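# Remove elastic band from tea caddies, lay it flat

## Task

Arm bases in the scene frame (metres; heading in degrees measured counter-clockwise from +x): arm1 at x=+0.32 y=+0.46 z=+0.72 heading -125; arm2 at x=-0.32 y=+0.46 z=+0.72 heading -55; arm3 at x=-0.32 y=-0.46 z=+0.72 heading +55; arm4 at x=+0.32 y=-0.46 z=+0.72 heading +125. Get the elastic band off the tea caddies and leave it lying flat on the table. It must be a good distance from the caddies and must not cross over itself. All caddies must still be upright and close to where they started. At the end every gripper has released and every arm has moved away, and the result must hold without any robot supporting it.

## Robot and tools

SETUP. Four identical i2rt Big YAM arms (arm1, arm2, arm3, arm4) are bolted to a tabletop. Each has six joints, a two-finger gripper and a wrist camera. Two fixed room cameras, cam_high and cam_low, also watch the table. The hand can reach roughly 1.0 m from the joint 1 axis. Joints move at different speeds, so the hand may take a wide, curved path between two postures.

FRAME. Everything uses one scene frame. Its origin is on the floor and +z is up; the tabletop is near z=0.72. The hand point is midway between the fingertips. The hand z axis runs along the fingers, and the fingers open and close along the hand y axis.

JOINTS. All values are absolute targets, never offsets. Arm joints are in radians; the gripper is in metres. Each range is followed by the tolerance used to call a joint done.
- joint1_rad: -2.879 to 2.879, ±0.045. Turns the whole arm about its base. Positive is counter-clockwise seen from above. At 0 the arm extends along its base heading.
- joint2_rad: 0 to 3.141, ±0.14. Shoulder. At 0 the upper arm lies roughly level, pointing backward. Increasing it lifts the arm up and then over to the front.
- joint3_rad: 0 to 3.019, ±0.09. Elbow. At 0 the forearm is folded against the upper arm; larger values open it.
- joint4_rad: -1.692 to 1.57, ±0.055. Hand pitch; positive tips the fingers up.
- joint5_rad: -1.57 to 1.57, ±0.03. Hand yaw; positive swings it toward the arm's right.
- joint6_rad: -2.094 to 2.094, ±0.035. Hand roll; positive is clockwise when viewed from behind the hand.
- gripper_m: 0 to 0.093, ±0.003. This is the gap between the fingertips. Each pad squeezes with about 50 to 62 N at most, and some grippers manage less.
With joints 1 and 6 at 0 and the hand level and facing forward, the wrist camera is on top of the hand looking toward the fingertips.

execute_actions. The argument "actions" is a list holding one action, or an empty list to just read state and images. An action is an object keyed by arm name. Each arm key holds {"joints": {...}} with any subset of the seven joint names above. Motions in one action all start together and may finish at different times. A joint or arm you leave out can keep pushing toward whatever target it had before. An unknown key or an out-of-range number rejects the whole call, and then nothing moves. "cameras" is an optional list drawn from arm1_cam_wrist, arm2_cam_wrist, arm3_cam_wrist, arm4_cam_wrist, cam_high, cam_low and all. Omitting it, passing null or passing ["all"] returns every camera; [] returns none. The "pictures" line gives the order of the returned images. If a result reports a stop, any later execute_actions, wait or finished_scene calls in that same reply are skipped.

wait: "seconds" from 0 to 10. Commands nothing new and returns state and images like an empty action.

zoom_image: "camera" plus "region" [x0, y0, x1, y1] in pixels, with (0, 0) at the top-left corner and at most 504 by 504 pixels. It only works on a camera whose full image came back in the latest result.

finished_scene: "scene" is the integer number of the current scene. This is final. It reports whether the task succeeded and may give the next task.

RESULT LINES. joint_status reports how each commanded joint ended:
- off_target: came to rest short of the target and may still be pushing.
- contact_stop: stopped on contact and now holds where it stopped.
- time_out: could not finish in time. It keeps its target, or a nearer one (at most 0.375, 0.375, 0.113, 0.225, 0.075 and 0.3 rad away for joints 1 to 6), and keeps pushing. It will move on by itself if the way opens. To relieve the push, command its reported position.
- not_followed: a safety check refused that arm's joint targets. A "joint command not followed" line, usually with a "cause:" line, comes with it. The gripper part of the action still runs. The arm may retry those targets with each later action.
- limit_stop_at_motor_heat: the arm halted because a motor overheated. Resend the target; the gap alone does not mean there was contact.
on_its_own lists what moved or pushed without being commanded in this call. Its "held at" value is the joint's target, not its actual position. Positions are in joint_positions. A joint holding a load up will slowly sink. A target very close to the current position may produce no movement.

CAMERAS. The wrist cameras are fisheye, 616x616. cam_high and cam_low are pinhole with radial distortion, 672x504. Calibration uses OpenCV conventions: K is in image pixels, and T_world_to_cam maps scene-frame points into the camera frame. Real poses can differ slightly from the calibration. Wrist camera poses are derived from joint readings, so they carry extra error.

CAUTIONS. A hard squeeze between two arms fails the task and ends the run, and a hard collision can too. Nothing in the state reports arm-to-arm contact. The anti-collision check can act too late, and it ignores fingers, gripper housings and wrist cameras. Arms do not stop when they touch something; they keep pushing, sometimes hard. Sustained pushing or holding a load heats motors. A MOTOR HOT line appears from 85 °C. At 100 °C an OVER-TEMPERATURE FAULT drops that arm until it cools. Knocking anything out of the work area fails the task. Avoid drops, slips, slams and hard shoves, and don't tip the caddies. Between replies the robots keep holding the last command, and arms do not wait for one another.

Each tool is called after "Emit:" as name(argument=value, ...), one argument or row to a line, values as JSON.

## Session

Emit:
execute_actions(
  actions=[],
)

Scene clock: 0.00 s.
Motor temperatures (°C, as the motors report them): arm1=[18 20 19 20 20 21] | arm2=[19 20 20 21 19 19] | arm3=[19 19 19 19 19 21] | arm4=[22 19 19 22 19 18]
arm1.joint_positions: joint1_rad=-0.017 joint2_rad=+0.447 joint3_rad=+1.471 joint4_rad=-1.522 joint5_rad=-0.015 joint6_rad=+0.012 gripper_m=+0.095
arm1.joint_status: not commanded
arm1.hand: x=+0.2472 y=+0.3534 z=+1.3594 quat_wxyz=(-0.233, -0.770, -0.386, +0.451) (m; scene frame)
arm2.joint_positions: joint1_rad=+0.010 joint2_rad=+0.445 joint3_rad=+1.474 joint4_rad=-1.548 joint5_rad=-0.008 joint6_rad=-0.009 gripper_m=+0.094
arm2.joint_status: not commanded
arm2.hand: x=-0.2434 y=+0.3676 z=+1.3071 quat_wxyz=(-0.447, -0.381, -0.776, +0.229) (m; scene frame)
arm3.joint_positions: joint1_rad=+0.014 joint2_rad=+0.441 joint3_rad=+1.470 joint4_rad=-1.539 joint5_rad=-0.010 joint6_rad=-0.016 gripper_m=+0.094
arm3.joint_status: not commanded
arm3.hand: x=-0.2584 y=-0.3577 z=+1.3439 quat_wxyz=(-0.441, +0.430, -0.747, -0.248) (m; scene frame)
arm4.joint_positions: joint1_rad=+0.008 joint2_rad=+0.450 joint3_rad=+1.453 joint4_rad=-1.526 joint5_rad=-0.008 joint6_rad=+0.010 gripper_m=+0.094
arm4.joint_status: not commanded
arm4.hand: x=+0.2450 y=-0.3527 z=+1.3156 quat_wxyz=(-0.228, +0.765, -0.407, -0.444) (m; scene frame)
pictures: arm1_cam_wrist, arm2_cam_wrist, arm3_cam_wrist, arm4_cam_wrist, cam_high, cam_low
Images, in order (width x height): arm1_cam_wrist 616x616, arm2_cam_wrist 616x616, arm3_cam_wrist 616x616, arm4_cam_wrist 616x616, cam_high 672x504, cam_low 672x504.

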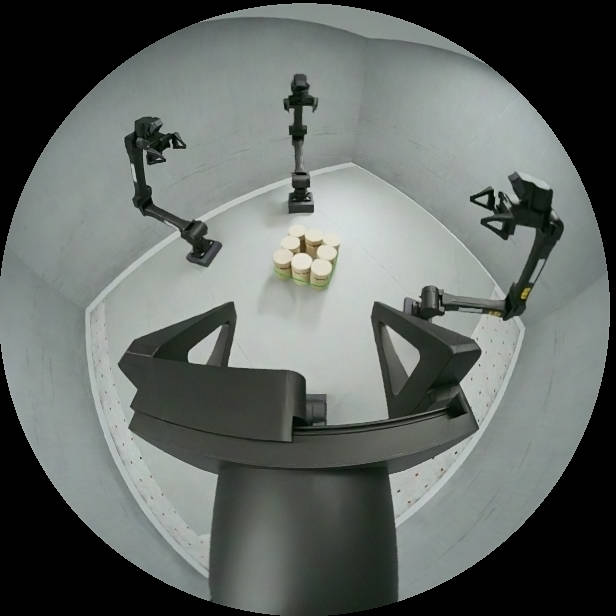

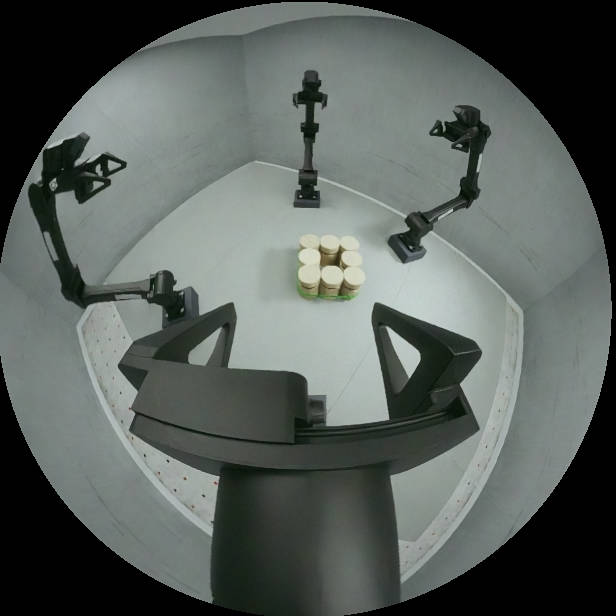

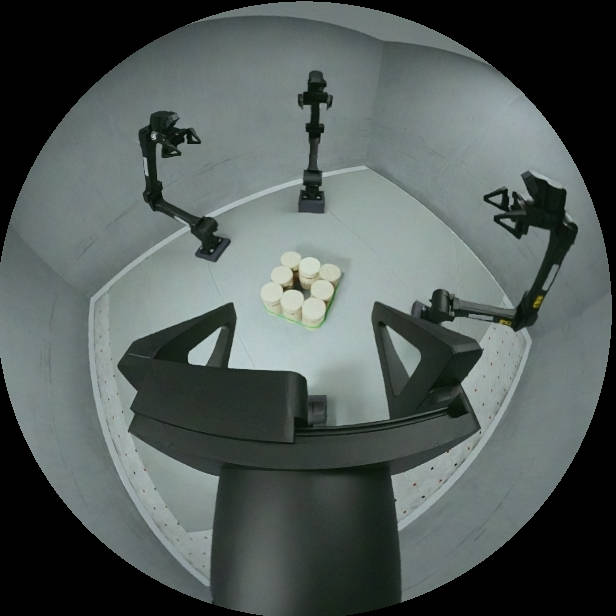

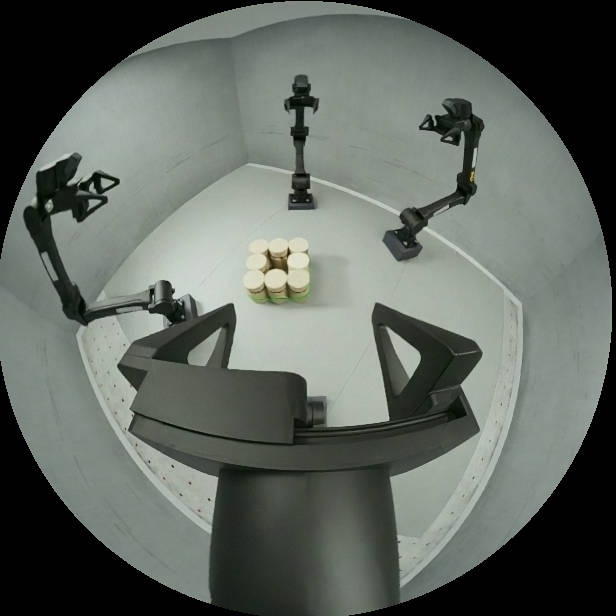

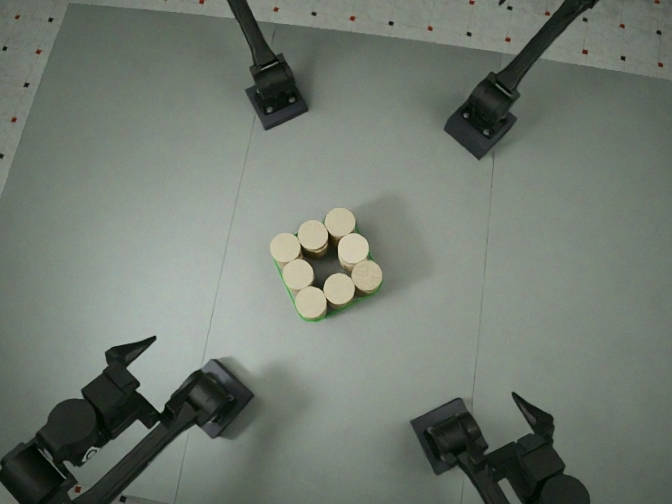

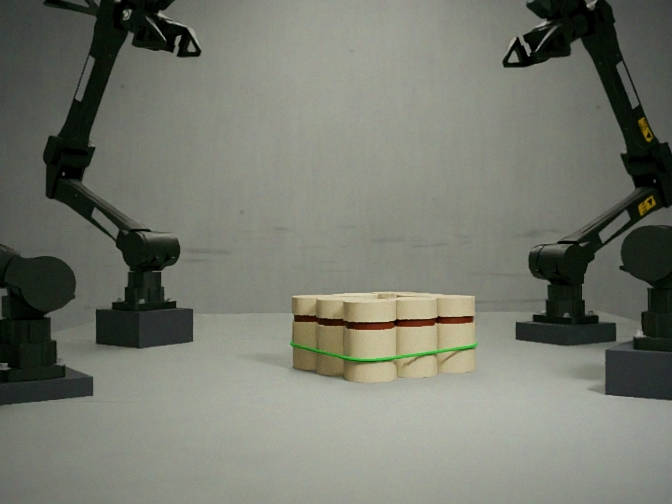

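Emit:
execute_actions(
  actions=[
    {"arm1":{"joints":{"joint4_rad":-0.9}},"arm2":{"joints":{"joint3_rad":0.9}},"arm3":{"joints":{"joint2_rad":1.0}},"arm4":{"joints":{"joint5_rad":0.5,"joint6_rad":0.5}}},
  ],
  cameras=[],
)

Emit:
zoom_image(
  camera="cam_high",
  region=[250, 190, 410, 340],
)

Scene clock: 44.97 s.
Motor temperatures (°C, as the motors report them): arm1=[18 20 20 20 20 21] | arm2=[19 20 23 21 19 19] | arm3=[19 19 23 19 19 21] | arm4=[22 19 22 22 19 18]
arm1.joint_positions: joint1_rad=-0.017 joint2_rad=+0.447 joint3_rad=+1.471 joint4_rad=-0.914 joint5_rad=-0.015 joint6_rad=+0.012 gripper_m=+0.095
arm1.joint_status: all done
arm1.hand: x=+0.2302 y=+0.3291 z=+1.5035 quat_wxyz=(-0.339, -0.598, -0.303, +0.660) (m; scene frame)
arm2.joint_positions: joint1_rad=+0.010 joint2_rad=+0.450 joint3_rad=+0.907 joint4_rad=-1.548 joint5_rad=-0.008 joint6_rad=-0.009 gripper_m=+0.094
arm2.joint_status: all done
arm2.hand: x=-0.2176 y=+0.3284 z=+1.0541 quat_wxyz=(-0.212, -0.431, -0.870, +0.109) (m; scene frame)
arm3.joint_positions: joint1_rad=+0.014 joint2_rad=+1.007 joint3_rad=+1.468 joint4_rad=-1.539 joint5_rad=-0.010 joint6_rad=-0.016 gripper_m=+0.094
arm3.joint_status: all done
arm3.hand: x=-0.1462 y=-0.1735 z=+1.2233 quat_wxyz=(-0.211, +0.482, -0.841, -0.122) (m; scene frame)
arm4.joint_positions: joint1_rad=+0.008 joint2_rad=+0.450 joint3_rad=+1.453 joint4_rad=-1.526 joint5_rad=+0.497 joint6_rad=+0.490 gripper_m=+0.094
arm4.joint_status: all done
arm4.hand: x=+0.3240 y=-0.3206 z=+1.3262 quat_wxyz=(-0.323, +0.543, -0.652, -0.419) (m; scene frame)
pictures: none
No camera images: the call's "cameras" was empty. Leave "cameras" out to get every camera's image.

Region (250, 190, 410, 340) of cam_high's 672x504 image, scaled by 3.150, with more detail than that image has; it fills the top 472 rows of this view, and the rest is white.

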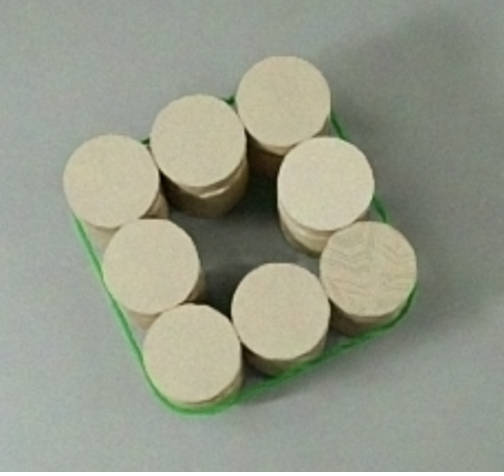

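Emit:
execute_actions(
  actions=[
    {"arm1":{"joints":{"joint1_rad":0.044,"joint2_rad":0.8,"joint3_rad":0.6,"joint4_rad":-0.3,"joint5_rad":0,"joint6_rad":1.57,"gripper_m":0.035}},"arm2":{"joints":{"joint1_rad":-0.222,"joint2_rad":0.8,"joint3_rad":0.6,"joint4_rad":-0.3,"joint5_rad":0,"joint6_rad":1.57,"gripper_m":0.035}},"arm3":{"joints":{"joint1_rad":-0.09,"joint2_rad":0.7,"joint3_rad":0.6,"joint4_rad":-0.3,"joint5_rad":0,"joint6_rad":1.57,"gripper_m":0.035}},"arm4":{"joints":{"joint1_rad":0.12,"joint2_rad":0.7,"joint3_rad":0.6,"joint4_rad":-0.3,"joint5_rad":0,"joint6_rad":1.57,"gripper_m":0.035}}},
  ],
  cameras=[],
)

Emit:
execute_actions(
  actions=[
    {"arm1":{"joints":{"joint2_rad":1.45,"joint3_rad":0.568,"joint4_rad":0.04}},"arm2":{"joints":{"joint2_rad":1.3,"joint3_rad":0.568,"joint4_rad":-0.11}},"arm3":{"joints":{"joint2_rad":0.8,"joint3_rad":0.13,"joint4_rad":-0.17}},"arm4":{"joints":{"joint2_rad":0.9,"joint3_rad":0.251,"joint4_rad":-0.19}}},
  ],
)

Scene clock: 133.57 s.
Motor temperatures (°C, as the motors report them): arm1=[18 21 21 20 20 21] | arm2=[19 20 25 21 19 19] | arm3=[19 19 29 19 19 21] | arm4=[22 19 23 22 19 18]
arm1.joint_positions: joint1_rad=+0.039 joint2_rad=+0.803 joint3_rad=+0.600 joint4_rad=-0.314 joint5_rad=-0.003 joint6_rad=+1.560 gripper_m=+0.035
arm1.joint_status: all done
arm1.hand: x=+0.1012 y=+0.1280 z=+1.0439 quat_wxyz=(-0.477, -0.832, +0.244, +0.148) (m; scene frame)
arm2.joint_positions: joint1_rad=-0.219 joint2_rad=+0.809 joint3_rad=+0.595 joint4_rad=-0.320 joint5_rad=-0.002 joint6_rad=+1.553 gripper_m=+0.035
arm2.joint_status: all done
arm2.hand: x=-0.1613 y=+0.0992 z=+0.9931 quat_wxyz=(-0.488, -0.848, -0.186, -0.093) (m; scene frame)
arm3.joint_positions: joint1_rad=-0.084 joint2_rad=+0.703 joint3_rad=+0.597 joint4_rad=-0.321 joint5_rad=-0.001 joint6_rad=+1.559 gripper_m=+0.035
arm3.joint_status: all done
arm3.hand: x=-0.0904 y=-0.1566 z=+1.0681 quat_wxyz=(-0.174, -0.262, -0.799, -0.513) (m; scene frame)
arm4.joint_positions: joint1_rad=+0.116 joint2_rad=+0.706 joint3_rad=+0.597 joint4_rad=-0.322 joint5_rad=+0.003 joint6_rad=+1.561 gripper_m=+0.035
arm4.joint_status: all done
arm4.hand: x=+0.0729 y=-0.1690 z=+1.0427 quat_wxyz=(+0.182, +0.295, -0.790, -0.506) (m; scene frame)
pictures: none
No camera images: the call's "cameras" was empty. Leave "cameras" out to get every camera's image.

Scene clock: 134.90 s.
Motor temperatures (°C, as the motors report them): arm1=[18 21 21 20 20 21] | arm2=[19 20 25 21 19 19] | arm3=[19 19 29 19 19 21] | arm4=[22 19 23 22 19 18]
arm1.joint_positions: joint1_rad=+0.039 joint2_rad=+1.442 joint3_rad=+0.567 joint4_rad=+0.027 joint5_rad=-0.003 joint6_rad=+1.561 gripper_m=+0.035
arm1.joint_status: all done
arm1.hand: x=+0.0721 y=+0.0865 z=+0.8294 quat_wxyz=(-0.334, -0.899, +0.265, +0.104) (m; scene frame)
arm2.joint_positions: joint1_rad=-0.219 joint2_rad=+1.274 joint3_rad=+0.576 joint4_rad=-0.111 joint5_rad=-0.002 joint6_rad=+1.557 gripper_m=+0.035
arm2.joint_status: all done
arm2.hand: x=-0.1451 y=+0.0580 z=+0.8370 quat_wxyz=(-0.366, -0.907, -0.197, -0.069) (m; scene frame)
arm3.joint_positions: joint1_rad=-0.084 joint2_rad=+0.794 joint3_rad=+0.123 joint4_rad=-0.186 joint5_rad=-0.001 joint6_rad=+1.561 gripper_m=+0.035
arm3.joint_status: all done
arm3.hand: x=-0.1602 y=-0.2486 z=+0.8081 quat_wxyz=(-0.112, -0.293, -0.890, -0.331) (m; scene frame)
arm4.joint_positions: joint1_rad=+0.116 joint2_rad=+0.906 joint3_rad=+0.240 joint4_rad=-0.205 joint5_rad=+0.002 joint6_rad=+1.562 gripper_m=+0.035
arm4.joint_status: all done
arm4.hand: x=+0.1255 y=-0.2306 z=+0.8059 quat_wxyz=(+0.115, +0.328, -0.881, -0.321) (m; scene frame)
pictures: arm1_cam_wrist, arm2_cam_wrist, arm3_cam_wrist, arm4_cam_wrist, cam_high, cam_low
camera_calibration (this result's frames):
arm1_cam_wrist: T_world_to_cam=[[0.401929, 0.627606, -0.666756, 0.470998], [0.893265, -0.108647, 0.436204, -0.415011], [0.201323, -0.770913, -0.604286, 0.674972], [0, 0, 0, 1]] pos_world=[0.0455198, 0.179655, 0.902947]
arm2_cam_wrist: T_world_to_cam=[[-0.310257, 0.64859, -0.695034, 0.498247], [0.582361, 0.707542, 0.400301, -0.284907], [0.751397, -0.280564, -0.597233, 0.753998], [0, 0, 0, 1]] pos_world=[-0.246048, 0.0899701, 0.91066]
arm3_cam_wrist: T_world_to_cam=[[-0.451316, -0.604846, -0.656106, 0.311804], [-0.880269, 0.181113, 0.438549, -0.445346], [-0.146425, 0.775474, -0.614166, 0.789526], [0, 0, 0, 1]] pos_world=[-0.135695, -0.343006, 0.884782]
arm4_cam_wrist: T_world_to_cam=[[0.507482, -0.580407, -0.636859, 0.314676], [-0.376878, -0.814172, 0.441687, -0.490941], [-0.774871, 0.0158697, -0.63192, 0.736499], [0, 0, 0, 1]] pos_world=[0.225974, -0.228758, 0.882655]
Images, in order (width x height): arm1_cam_wrist 616x616, arm2_cam_wrist 616x616, arm3_cam_wrist 616x616, arm4_cam_wrist 616x616, cam_high 672x504, cam_low 672x504.

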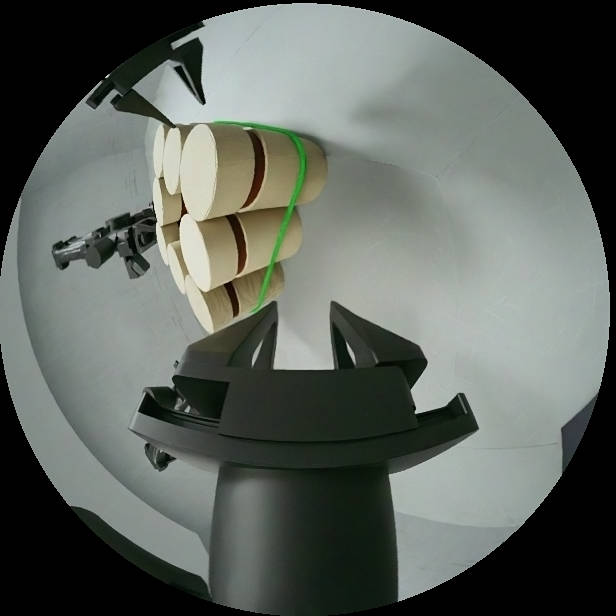

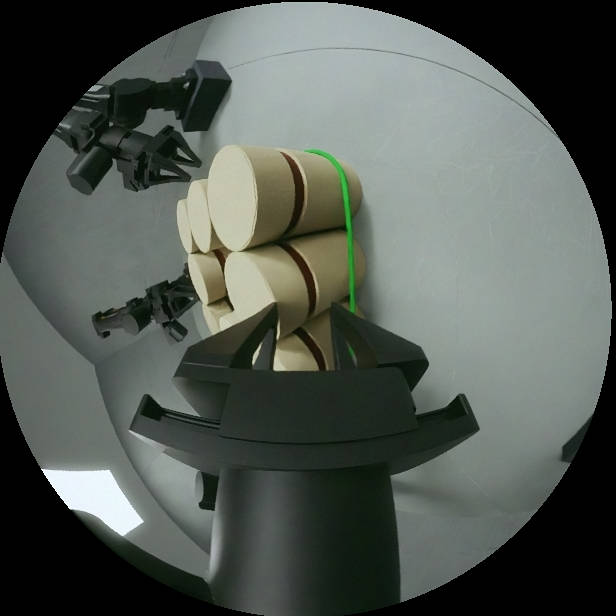

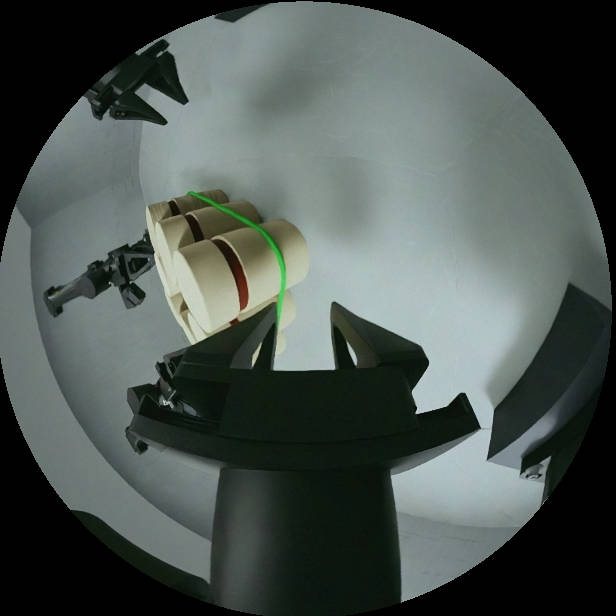

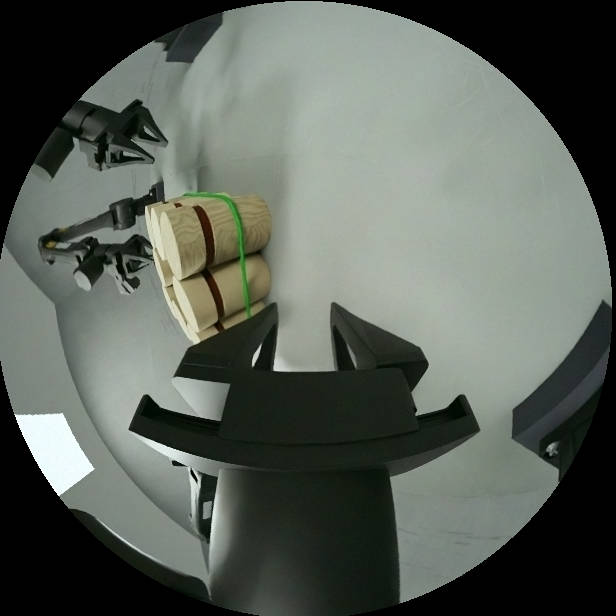

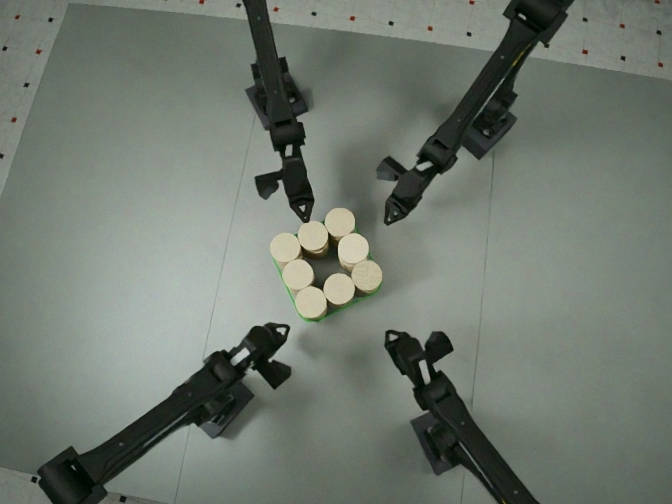

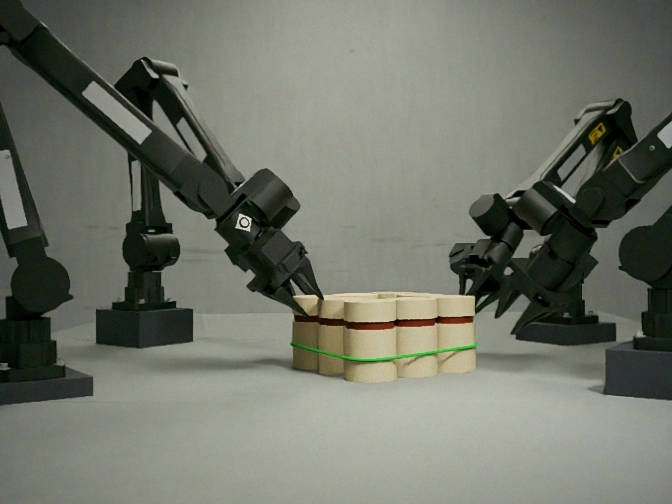

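Emit:
execute_actions(
  actions=[
    {"arm1":{"joints":{"joint1_rad":-0.03,"joint2_rad":1.607,"joint3_rad":0.599,"joint4_rad":0.18}},"arm2":{"joints":{"joint1_rad":-0.322,"joint2_rad":1.325,"joint3_rad":0.476,"joint4_rad":0.02}},"arm3":{"joints":{"joint1_rad":0.078,"joint2_rad":1.026,"joint3_rad":0.133,"joint4_rad":0.065}},"arm4":{"joints":{"joint1_rad":0.168,"joint2_rad":1.282,"joint3_rad":0.39,"joint4_rad":0.064}}},
  ],
)

Emit:
zoom_image(
  camera="cam_high",
  region=[240, 180, 420, 360],
)

Scene clock: 177.47 s.
Motor temperatures (°C, as the motors report them): arm1=[18 21 21 20 20 21] | arm2=[19 20 25 21 19 19] | arm3=[19 19 28 20 19 21] | arm4=[22 19 24 22 19 18]
arm1.joint_positions: joint1_rad=-0.032 joint2_rad=+1.602 joint3_rad=+0.577 joint4_rad=+0.168 joint5_rad=-0.002 joint6_rad=+1.561 gripper_m=+0.035
arm1.joint_status: all done
arm1.hand: x=+0.0382 y=+0.0956 z=+0.7869 quat_wxyz=(-0.326, -0.890, +0.297, +0.115) (m; scene frame)
arm2.joint_positions: joint1_rad=-0.312 joint2_rad=+1.278 joint3_rad=+0.515 joint4_rad=+0.037 joint5_rad=-0.010 joint6_rad=+1.557 gripper_m=+0.035
arm2.joint_status: all done
arm2.hand: x=-0.1823 y=+0.0449 z=+0.8336 quat_wxyz=(-0.406, -0.899, -0.153, -0.062) (m; scene frame)
arm3.joint_positions: joint1_rad=+0.069 joint2_rad=+1.018 joint3_rad=+0.123 joint4_rad=+0.046 joint5_rad=+0.000 joint6_rad=+1.561 gripper_m=+0.035
arm3.joint_status: all done
arm3.hand: x=-0.1860 y=-0.2116 z=+0.7891 quat_wxyz=(-0.088, -0.224, -0.908, -0.342) (m; scene frame)
arm4.joint_positions: joint1_rad=+0.163 joint2_rad=+1.285 joint3_rad=+0.372 joint4_rad=+0.044 joint5_rad=+0.002 joint6_rad=+1.562 gripper_m=+0.035
arm4.joint_status: all done
arm4.hand: x=+0.0656 y=-0.1875 z=+0.7823 quat_wxyz=(+0.123, +0.349, -0.872, -0.319) (m; scene frame)
pictures: arm1_cam_wrist, arm2_cam_wrist, arm3_cam_wrist, arm4_cam_wrist, cam_high, cam_low
camera_calibration (this result's frames):
arm1_cam_wrist: T_world_to_cam=[[0.449201, 0.601934, -0.660222, 0.44603], [0.881141, -0.176333, 0.438744, -0.36025], [0.147676, -0.778834, -0.609598, 0.670114], [0, 0, 0, 1]] pos_world=[0.0181141, 0.189902, 0.861037]
arm2_cam_wrist: T_world_to_cam=[[-0.230213, 0.617018, -0.752523, 0.556789], [0.629151, 0.684315, 0.368621, -0.216621], [0.742409, -0.388589, -0.545736, 0.736502], [0, 0, 0, 1]] pos_world=[-0.282318, 0.0908857, 0.900783]
arm3_cam_wrist: T_world_to_cam=[[-0.351409, -0.662058, -0.661959, 0.321149], [-0.899428, 0.0424654, 0.435001, -0.496556], [-0.259886, 0.748248, -0.610397, 0.715542], [0, 0, 0, 1]] pos_world=[-0.147803, -0.301698, 0.865354]
arm4_cam_wrist: T_world_to_cam=[[0.533298, -0.554779, -0.638603, 0.359563], [-0.336924, -0.831754, 0.441212, -0.473566], [-0.775935, -0.020137, -0.630491, 0.666635], [0, 0, 0, 1]] pos_world=[0.165956, -0.180989, 0.858868]
Images, in order (width x height): arm1_cam_wrist 616x616, arm2_cam_wrist 616x616, arm3_cam_wrist 616x616, arm4_cam_wrist 616x616, cam_high 672x504, cam_low 672x504.

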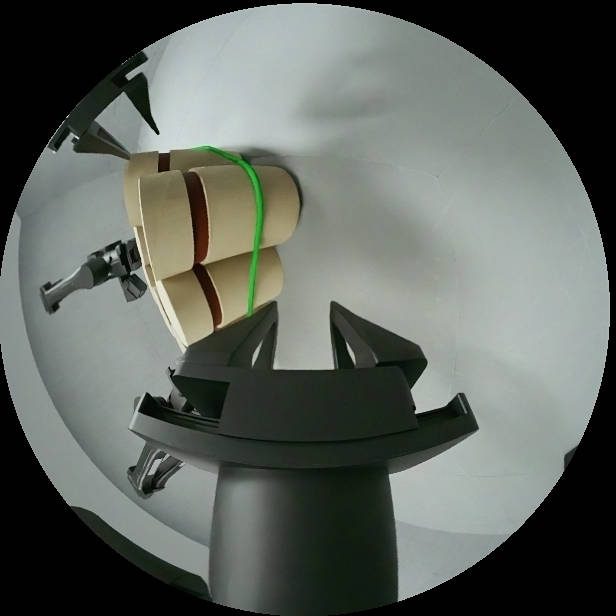

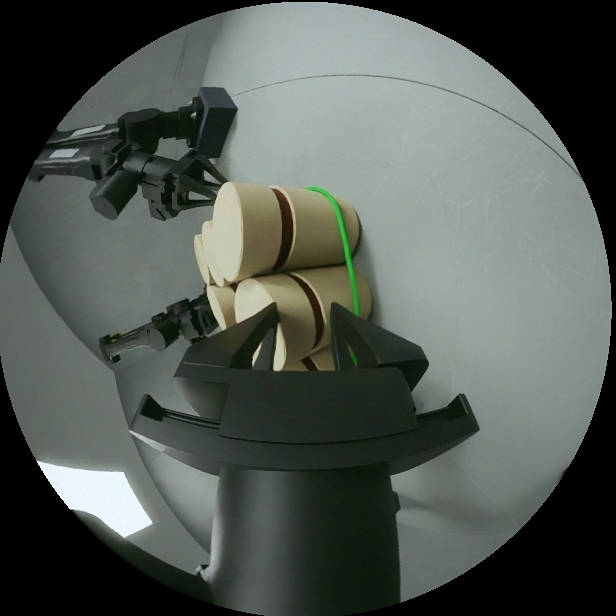

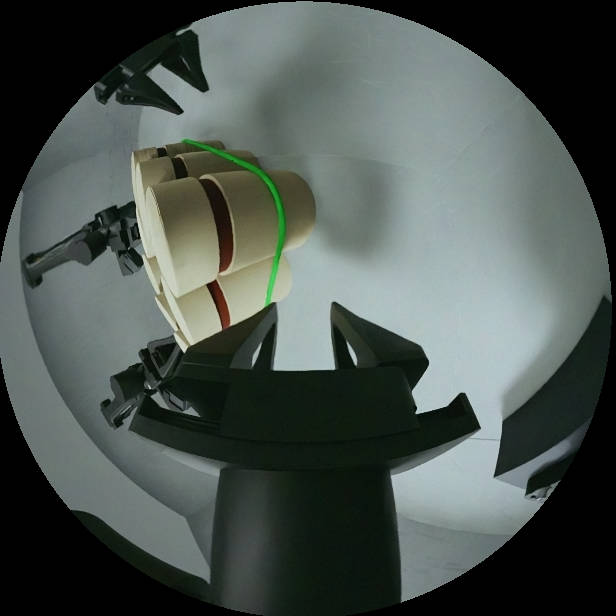

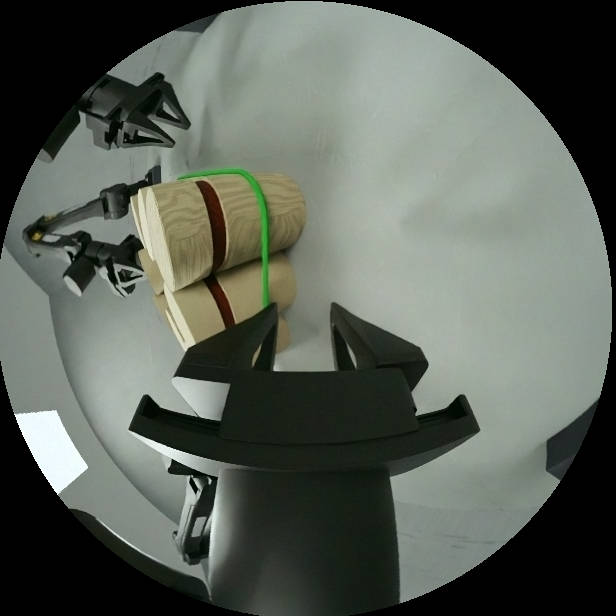

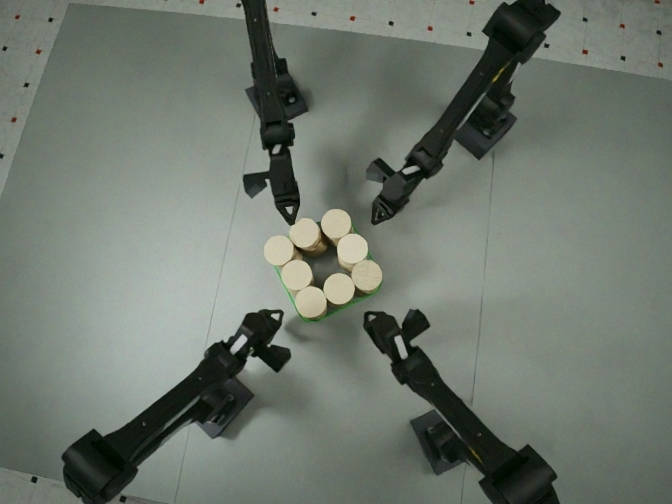

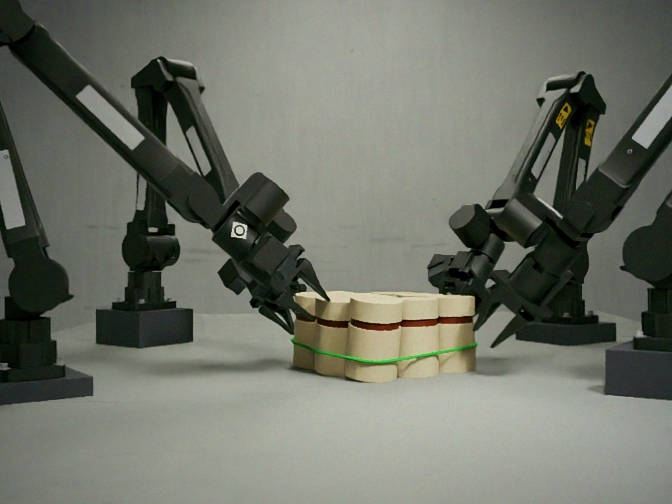

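Region (240, 180, 420, 360) of cam_high's 672x504 image, scaled by 2.800, with more detail than that image has.

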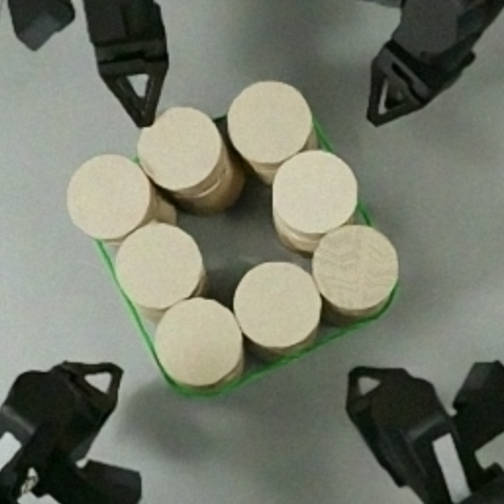

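Emit:
execute_actions(
  actions=[
    {"arm2":{"joints":{"joint2_rad":1.1,"joint3_rad":0.53,"joint4_rad":0.04}}},
  ],
  cameras=["cam_high","cam_low","arm2_cam_wrist"],
)

Emit:
zoom_image(
  camera="cam_high",
  region=[240, 180, 420, 360],
)

Scene clock: 188.80 s.
Motor temperatures (°C, as the motors report them): arm1=[18 21 22 20 20 21] | arm2=[19 20 24 21 19 19] | arm3=[19 19 27 20 19 21] | arm4=[22 19 24 22 19 18]
arm1.joint_positions: joint1_rad=-0.032 joint2_rad=+1.602 joint3_rad=+0.577 joint4_rad=+0.168 joint5_rad=-0.002 joint6_rad=+1.561 gripper_m=+0.035
arm1.joint_status: not commanded
arm1.hand: x=+0.0382 y=+0.0956 z=+0.7869 quat_wxyz=(-0.326, -0.890, +0.297, +0.115) (m; scene frame)
arm2.joint_positions: joint1_rad=-0.313 joint2_rad=+1.091 joint3_rad=+0.515 joint4_rad=+0.042 joint5_rad=-0.003 joint6_rad=+1.557 gripper_m=+0.035
arm2.joint_status: all done
arm2.hand: x=-0.1829 y=+0.0430 z=+0.9128 quat_wxyz=(-0.492, -0.856, -0.145, -0.071) (m; scene frame)
arm3.joint_positions: joint1_rad=+0.069 joint2_rad=+1.018 joint3_rad=+0.123 joint4_rad=+0.046 joint5_rad=+0.000 joint6_rad=+1.561 gripper_m=+0.035
arm3.joint_status: not commanded
arm3.hand: x=-0.1860 y=-0.2116 z=+0.7891 quat_wxyz=(-0.088, -0.224, -0.908, -0.342) (m; scene frame)
arm4.joint_positions: joint1_rad=+0.163 joint2_rad=+1.285 joint3_rad=+0.372 joint4_rad=+0.044 joint5_rad=+0.002 joint6_rad=+1.562 gripper_m=+0.035
arm4.joint_status: not commanded
arm4.hand: x=+0.0656 y=-0.1875 z=+0.7823 quat_wxyz=(+0.123, +0.349, -0.872, -0.319) (m; scene frame)
pictures: arm2_cam_wrist, cam_high, cam_low
camera_calibration (this result's frames):
arm2_cam_wrist: T_world_to_cam=[[-0.18221, 0.468791, -0.864312, 0.734638], [0.615279, 0.740019, 0.271666, -0.160628], [0.766962, -0.482293, -0.423276, 0.676224], [0, 0, 0, 1]] pos_world=[-0.285949, 0.100614, 0.964823]
Images, in order (width x height): arm2_cam_wrist 616x616, cam_high 672x504, cam_low 672x504.

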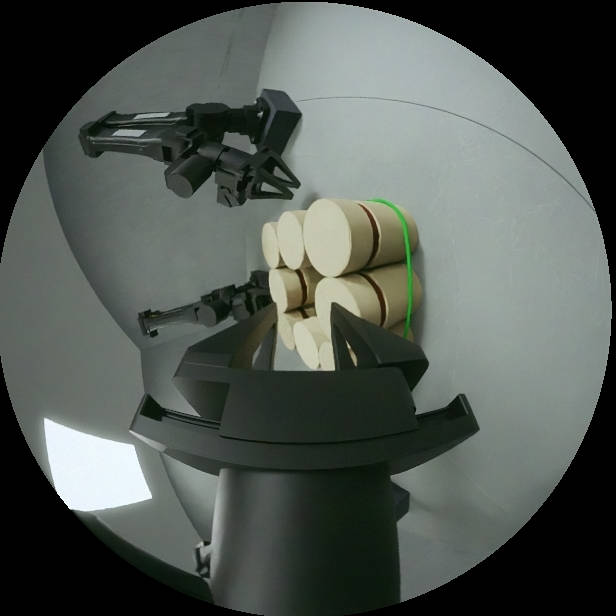

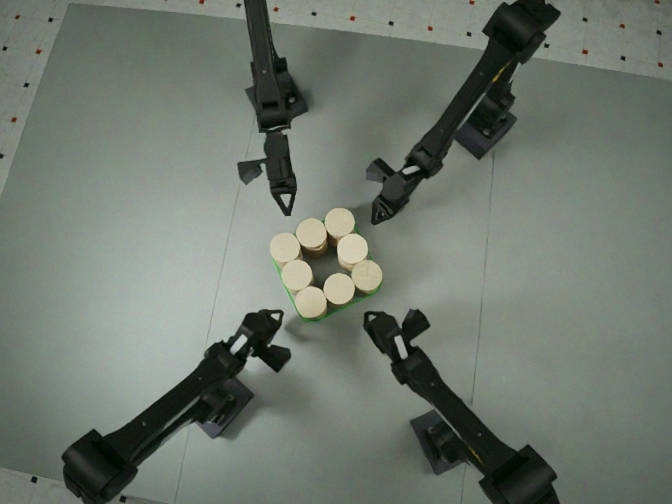

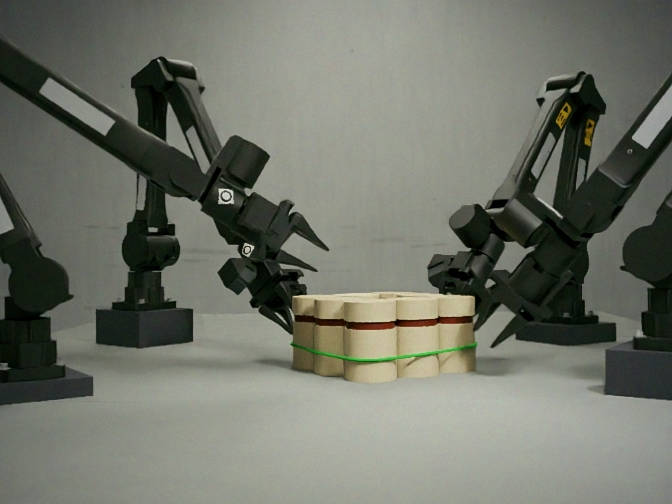

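Region (240, 180, 420, 360) of cam_high's 672x504 image, scaled by 2.800, with more detail than that image has.

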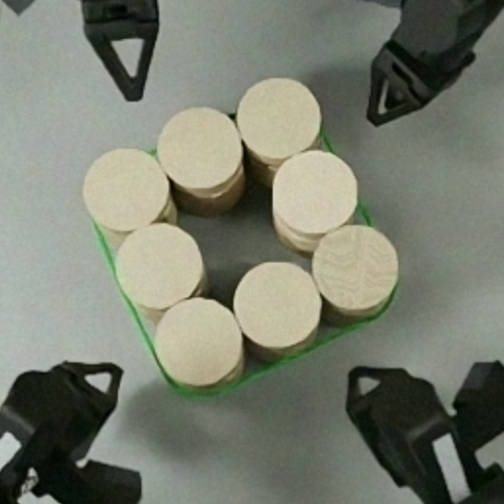

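Emit:
execute_actions(
  actions=[
    {"arm1":{"joints":{"joint1_rad":-0.052,"joint2_rad":1.655,"joint3_rad":0.645,"joint4_rad":0.195}},"arm2":{"joints":{"joint3_rad":0.47,"joint4_rad":-0.25}},"arm3":{"joints":{"joint1_rad":0.157,"joint2_rad":1.17,"joint3_rad":0.195,"joint4_rad":0.16}},"arm4":{"joints":{"joint1_rad":0.18,"joint2_rad":1.36,"joint3_rad":0.445,"joint4_rad":0.105}}},
  ],
  cameras=[],
)

Emit:
execute_actions(
  actions=[
    {"arm1":{"joints":{"joint2_rad":1.71,"joint3_rad":0.695,"joint4_rad":0.205}},"arm2":{"joints":{"joint2_rad":1.334,"joint3_rad":0.423,"joint4_rad":0.08}},"arm3":{"joints":{"joint2_rad":1.325,"joint3_rad":0.26,"joint4_rad":0.255}},"arm4":{"joints":{"joint2_rad":1.44,"joint3_rad":0.495,"joint4_rad":0.14}}},
  ],
)

Emit:
zoom_image(
  camera="cam_high",
  region=[240, 180, 420, 360],
)

Scene clock: 234.87 s.
Motor temperatures (°C, as the motors report them): arm1=[18 21 22 20 20 21] | arm2=[19 20 28 21 19 19] | arm3=[19 19 27 20 19 21] | arm4=[22 20 24 22 19 18]
arm1.joint_positions: joint1_rad=-0.045 joint2_rad=+1.635 joint3_rad=+0.624 joint4_rad=+0.184 joint5_rad=-0.002 joint6_rad=+1.561 gripper_m=+0.035
arm1.joint_status: all done
arm1.hand: x=+0.0194 y=+0.0815 z=+0.7917 quat_wxyz=(-0.339, -0.883, +0.301, +0.122) (m; scene frame)
arm2.joint_positions: joint1_rad=-0.313 joint2_rad=+1.093 joint3_rad=+0.477 joint4_rad=-0.240 joint5_rad=-0.003 joint6_rad=+1.557 gripper_m=+0.035
arm2.joint_status: all done
arm2.hand: x=-0.2016 y=+0.0982 z=+0.8399 quat_wxyz=(-0.348, -0.923, -0.155, -0.049) (m; scene frame)
arm3.joint_positions: joint1_rad=+0.148 joint2_rad=+1.159 joint3_rad=+0.172 joint4_rad=+0.144 joint5_rad=+0.000 joint6_rad=+1.561 gripper_m=+0.035
arm3.joint_status: all done
arm3.hand: x=-0.1963 y=-0.1796 z=+0.7855 quat_wxyz=(-0.074, -0.188, -0.915, -0.348) (m; scene frame)
arm4.joint_positions: joint1_rad=+0.172 joint2_rad=+1.358 joint3_rad=+0.414 joint4_rad=+0.087 joint5_rad=+0.002 joint6_rad=+1.562 gripper_m=+0.035
arm4.joint_status: all done
arm4.hand: x=+0.0490 y=-0.1748 z=+0.7789 quat_wxyz=(+0.127, +0.352, -0.869, -0.324) (m; scene frame)
pictures: none
No camera images: the call's "cameras" was empty. Leave "cameras" out to get every camera's image.

Scene clock: 235.93 s.
Motor temperatures (°C, as the motors report them): arm1=[18 21 22 20 20 21] | arm2=[19 20 28 21 19 19] | arm3=[19 19 27 20 19 21] | arm4=[22 20 24 22 19 18]
arm1.joint_positions: joint1_rad=-0.045 joint2_rad=+1.693 joint3_rad=+0.673 joint4_rad=+0.194 joint5_rad=-0.002 joint6_rad=+1.561 gripper_m=+0.035
arm1.joint_status: all done
arm1.hand: x=+0.0078 y=+0.0670 z=+0.7840 quat_wxyz=(-0.339, -0.883, +0.301, +0.122) (m; scene frame)
arm2.joint_positions: joint1_rad=-0.313 joint2_rad=+1.336 joint3_rad=+0.430 joint4_rad=+0.062 joint5_rad=-0.003 joint6_rad=+1.557 gripper_m=+0.035
arm2.joint_status: all done
arm2.hand: x=-0.1965 y=+0.0807 z=+0.7784 quat_wxyz=(-0.353, -0.921, -0.155, -0.050) (m; scene frame)
arm3.joint_positions: joint1_rad=+0.148 joint2_rad=+1.313 joint3_rad=+0.240 joint4_rad=+0.236 joint5_rad=+0.000 joint6_rad=+1.561 gripper_m=+0.035
arm3.joint_status: all done
arm3.hand: x=-0.1834 y=-0.1505 z=+0.7792 quat_wxyz=(-0.075, -0.188, -0.914, -0.351) (m; scene frame)
arm4.joint_positions: joint1_rad=+0.172 joint2_rad=+1.437 joint3_rad=+0.467 joint4_rad=+0.123 joint5_rad=+0.002 joint6_rad=+1.562 gripper_m=+0.035
arm4.joint_status: all done
arm4.hand: x=+0.0322 y=-0.1572 z=+0.7748 quat_wxyz=(+0.129, +0.351, -0.867, -0.329) (m; scene frame)
pictures: arm1_cam_wrist, arm2_cam_wrist, arm3_cam_wrist, arm4_cam_wrist, cam_high, cam_low
camera_calibration (this result's frames):
arm1_cam_wrist: T_world_to_cam=[[0.443696, 0.579686, -0.683446, 0.494741], [0.887283, -0.176974, 0.425921, -0.327227], [0.125948, -0.795389, -0.592869, 0.638723], [0, 0, 0, 1]] pos_world=[-0.00961817, 0.163328, 0.85618]
arm2_cam_wrist: T_world_to_cam=[[-0.254493, 0.697546, -0.669823, 0.414224], [0.650529, 0.63598, 0.41514, -0.239949], [0.715573, -0.33009, -0.615626, 0.775243], [0, 0, 0, 1]] pos_world=[-0.293233, 0.119562, 0.854329]
arm3_cam_wrist: T_world_to_cam=[[-0.294668, -0.679997, -0.671398, 0.371084], [-0.9022, -0.0336111, 0.430006, -0.500634], [-0.314969, 0.732444, -0.603589, 0.646636], [0, 0, 0, 1]] pos_world=[-0.138655, -0.238116, 0.854723]
arm4_cam_wrist: T_world_to_cam=[[0.528256, -0.53973, -0.655467, 0.40493], [-0.322919, -0.841667, 0.432805, -0.451851], [-0.785283, -0.0169688, -0.618905, 0.628455], [0, 0, 0, 1]] pos_world=[0.133697, -0.151091, 0.849935]
Images, in order (width x height): arm1_cam_wrist 616x616, arm2_cam_wrist 616x616, arm3_cam_wrist 616x616, arm4_cam_wrist 616x616, cam_high 672x504, cam_low 672x504.

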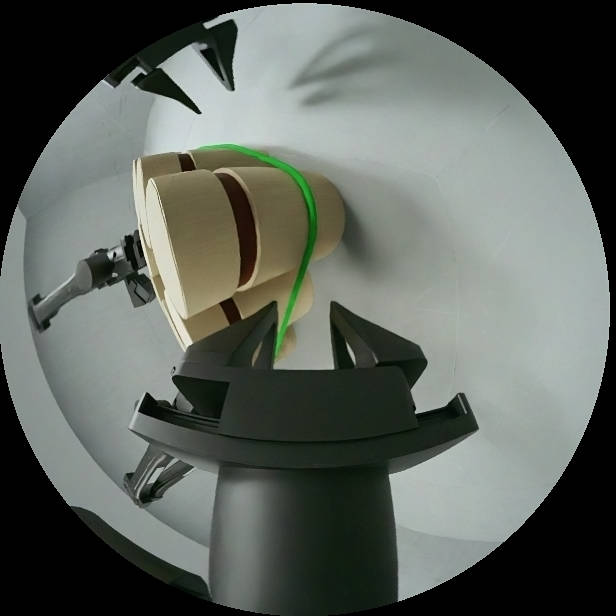

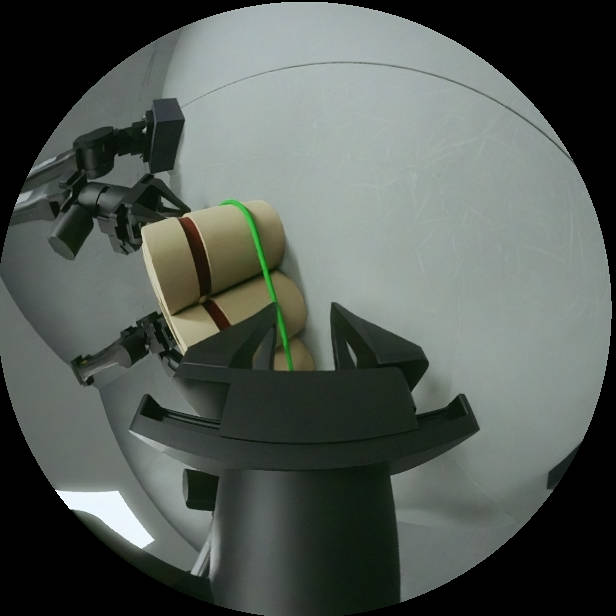

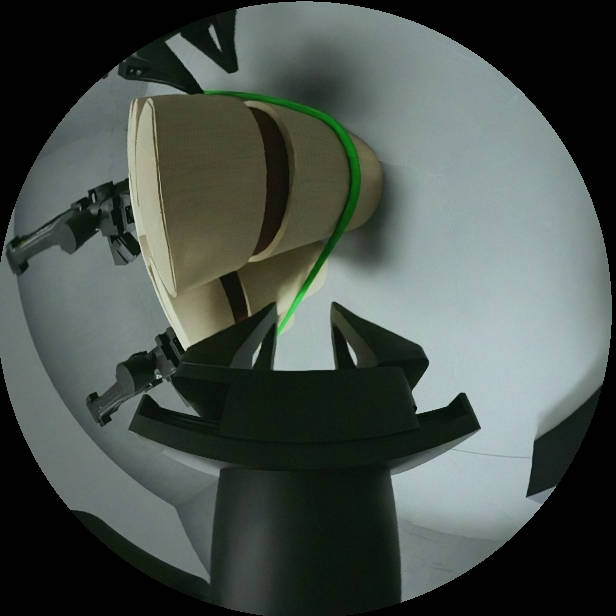

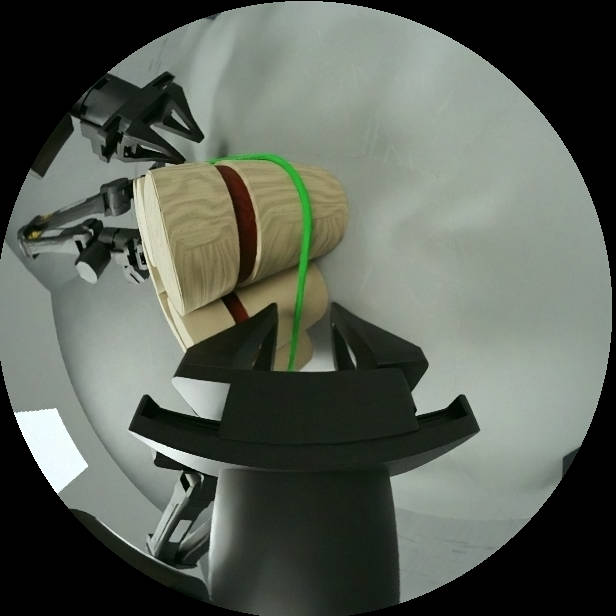

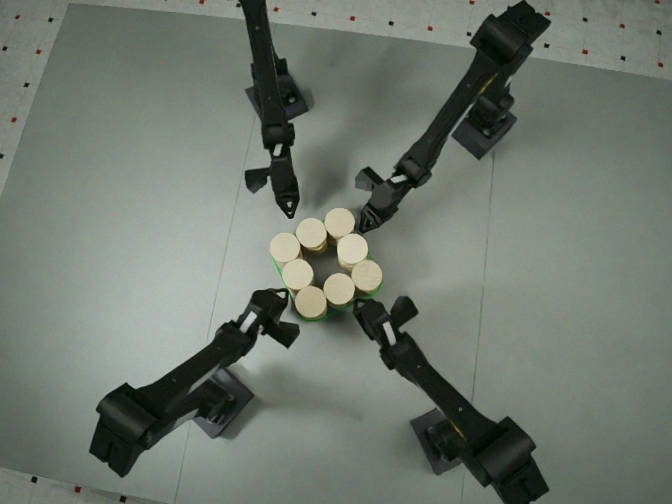

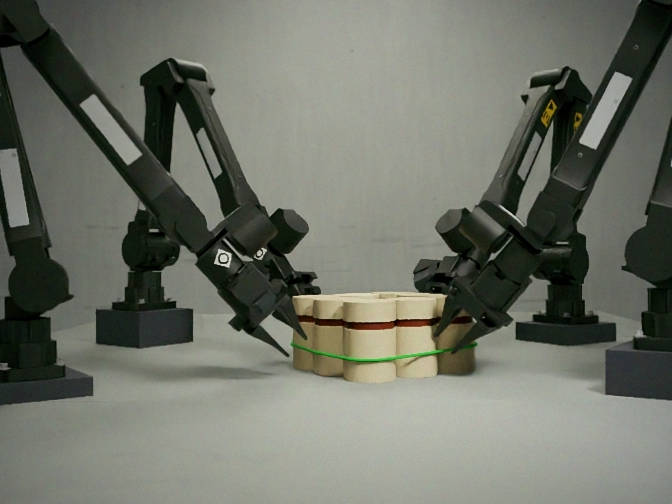

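Region (240, 180, 420, 360) of cam_high's 672x504 image, scaled by 2.800, with more detail than that image has.

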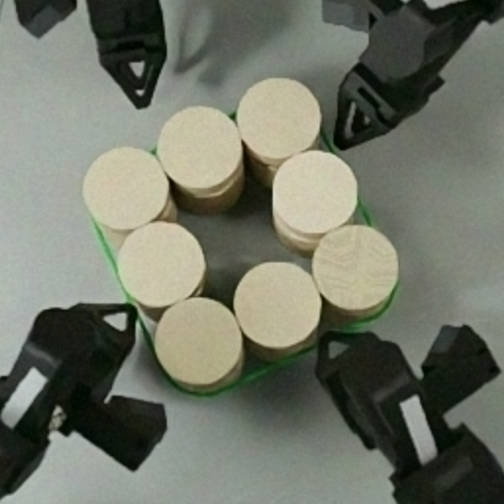

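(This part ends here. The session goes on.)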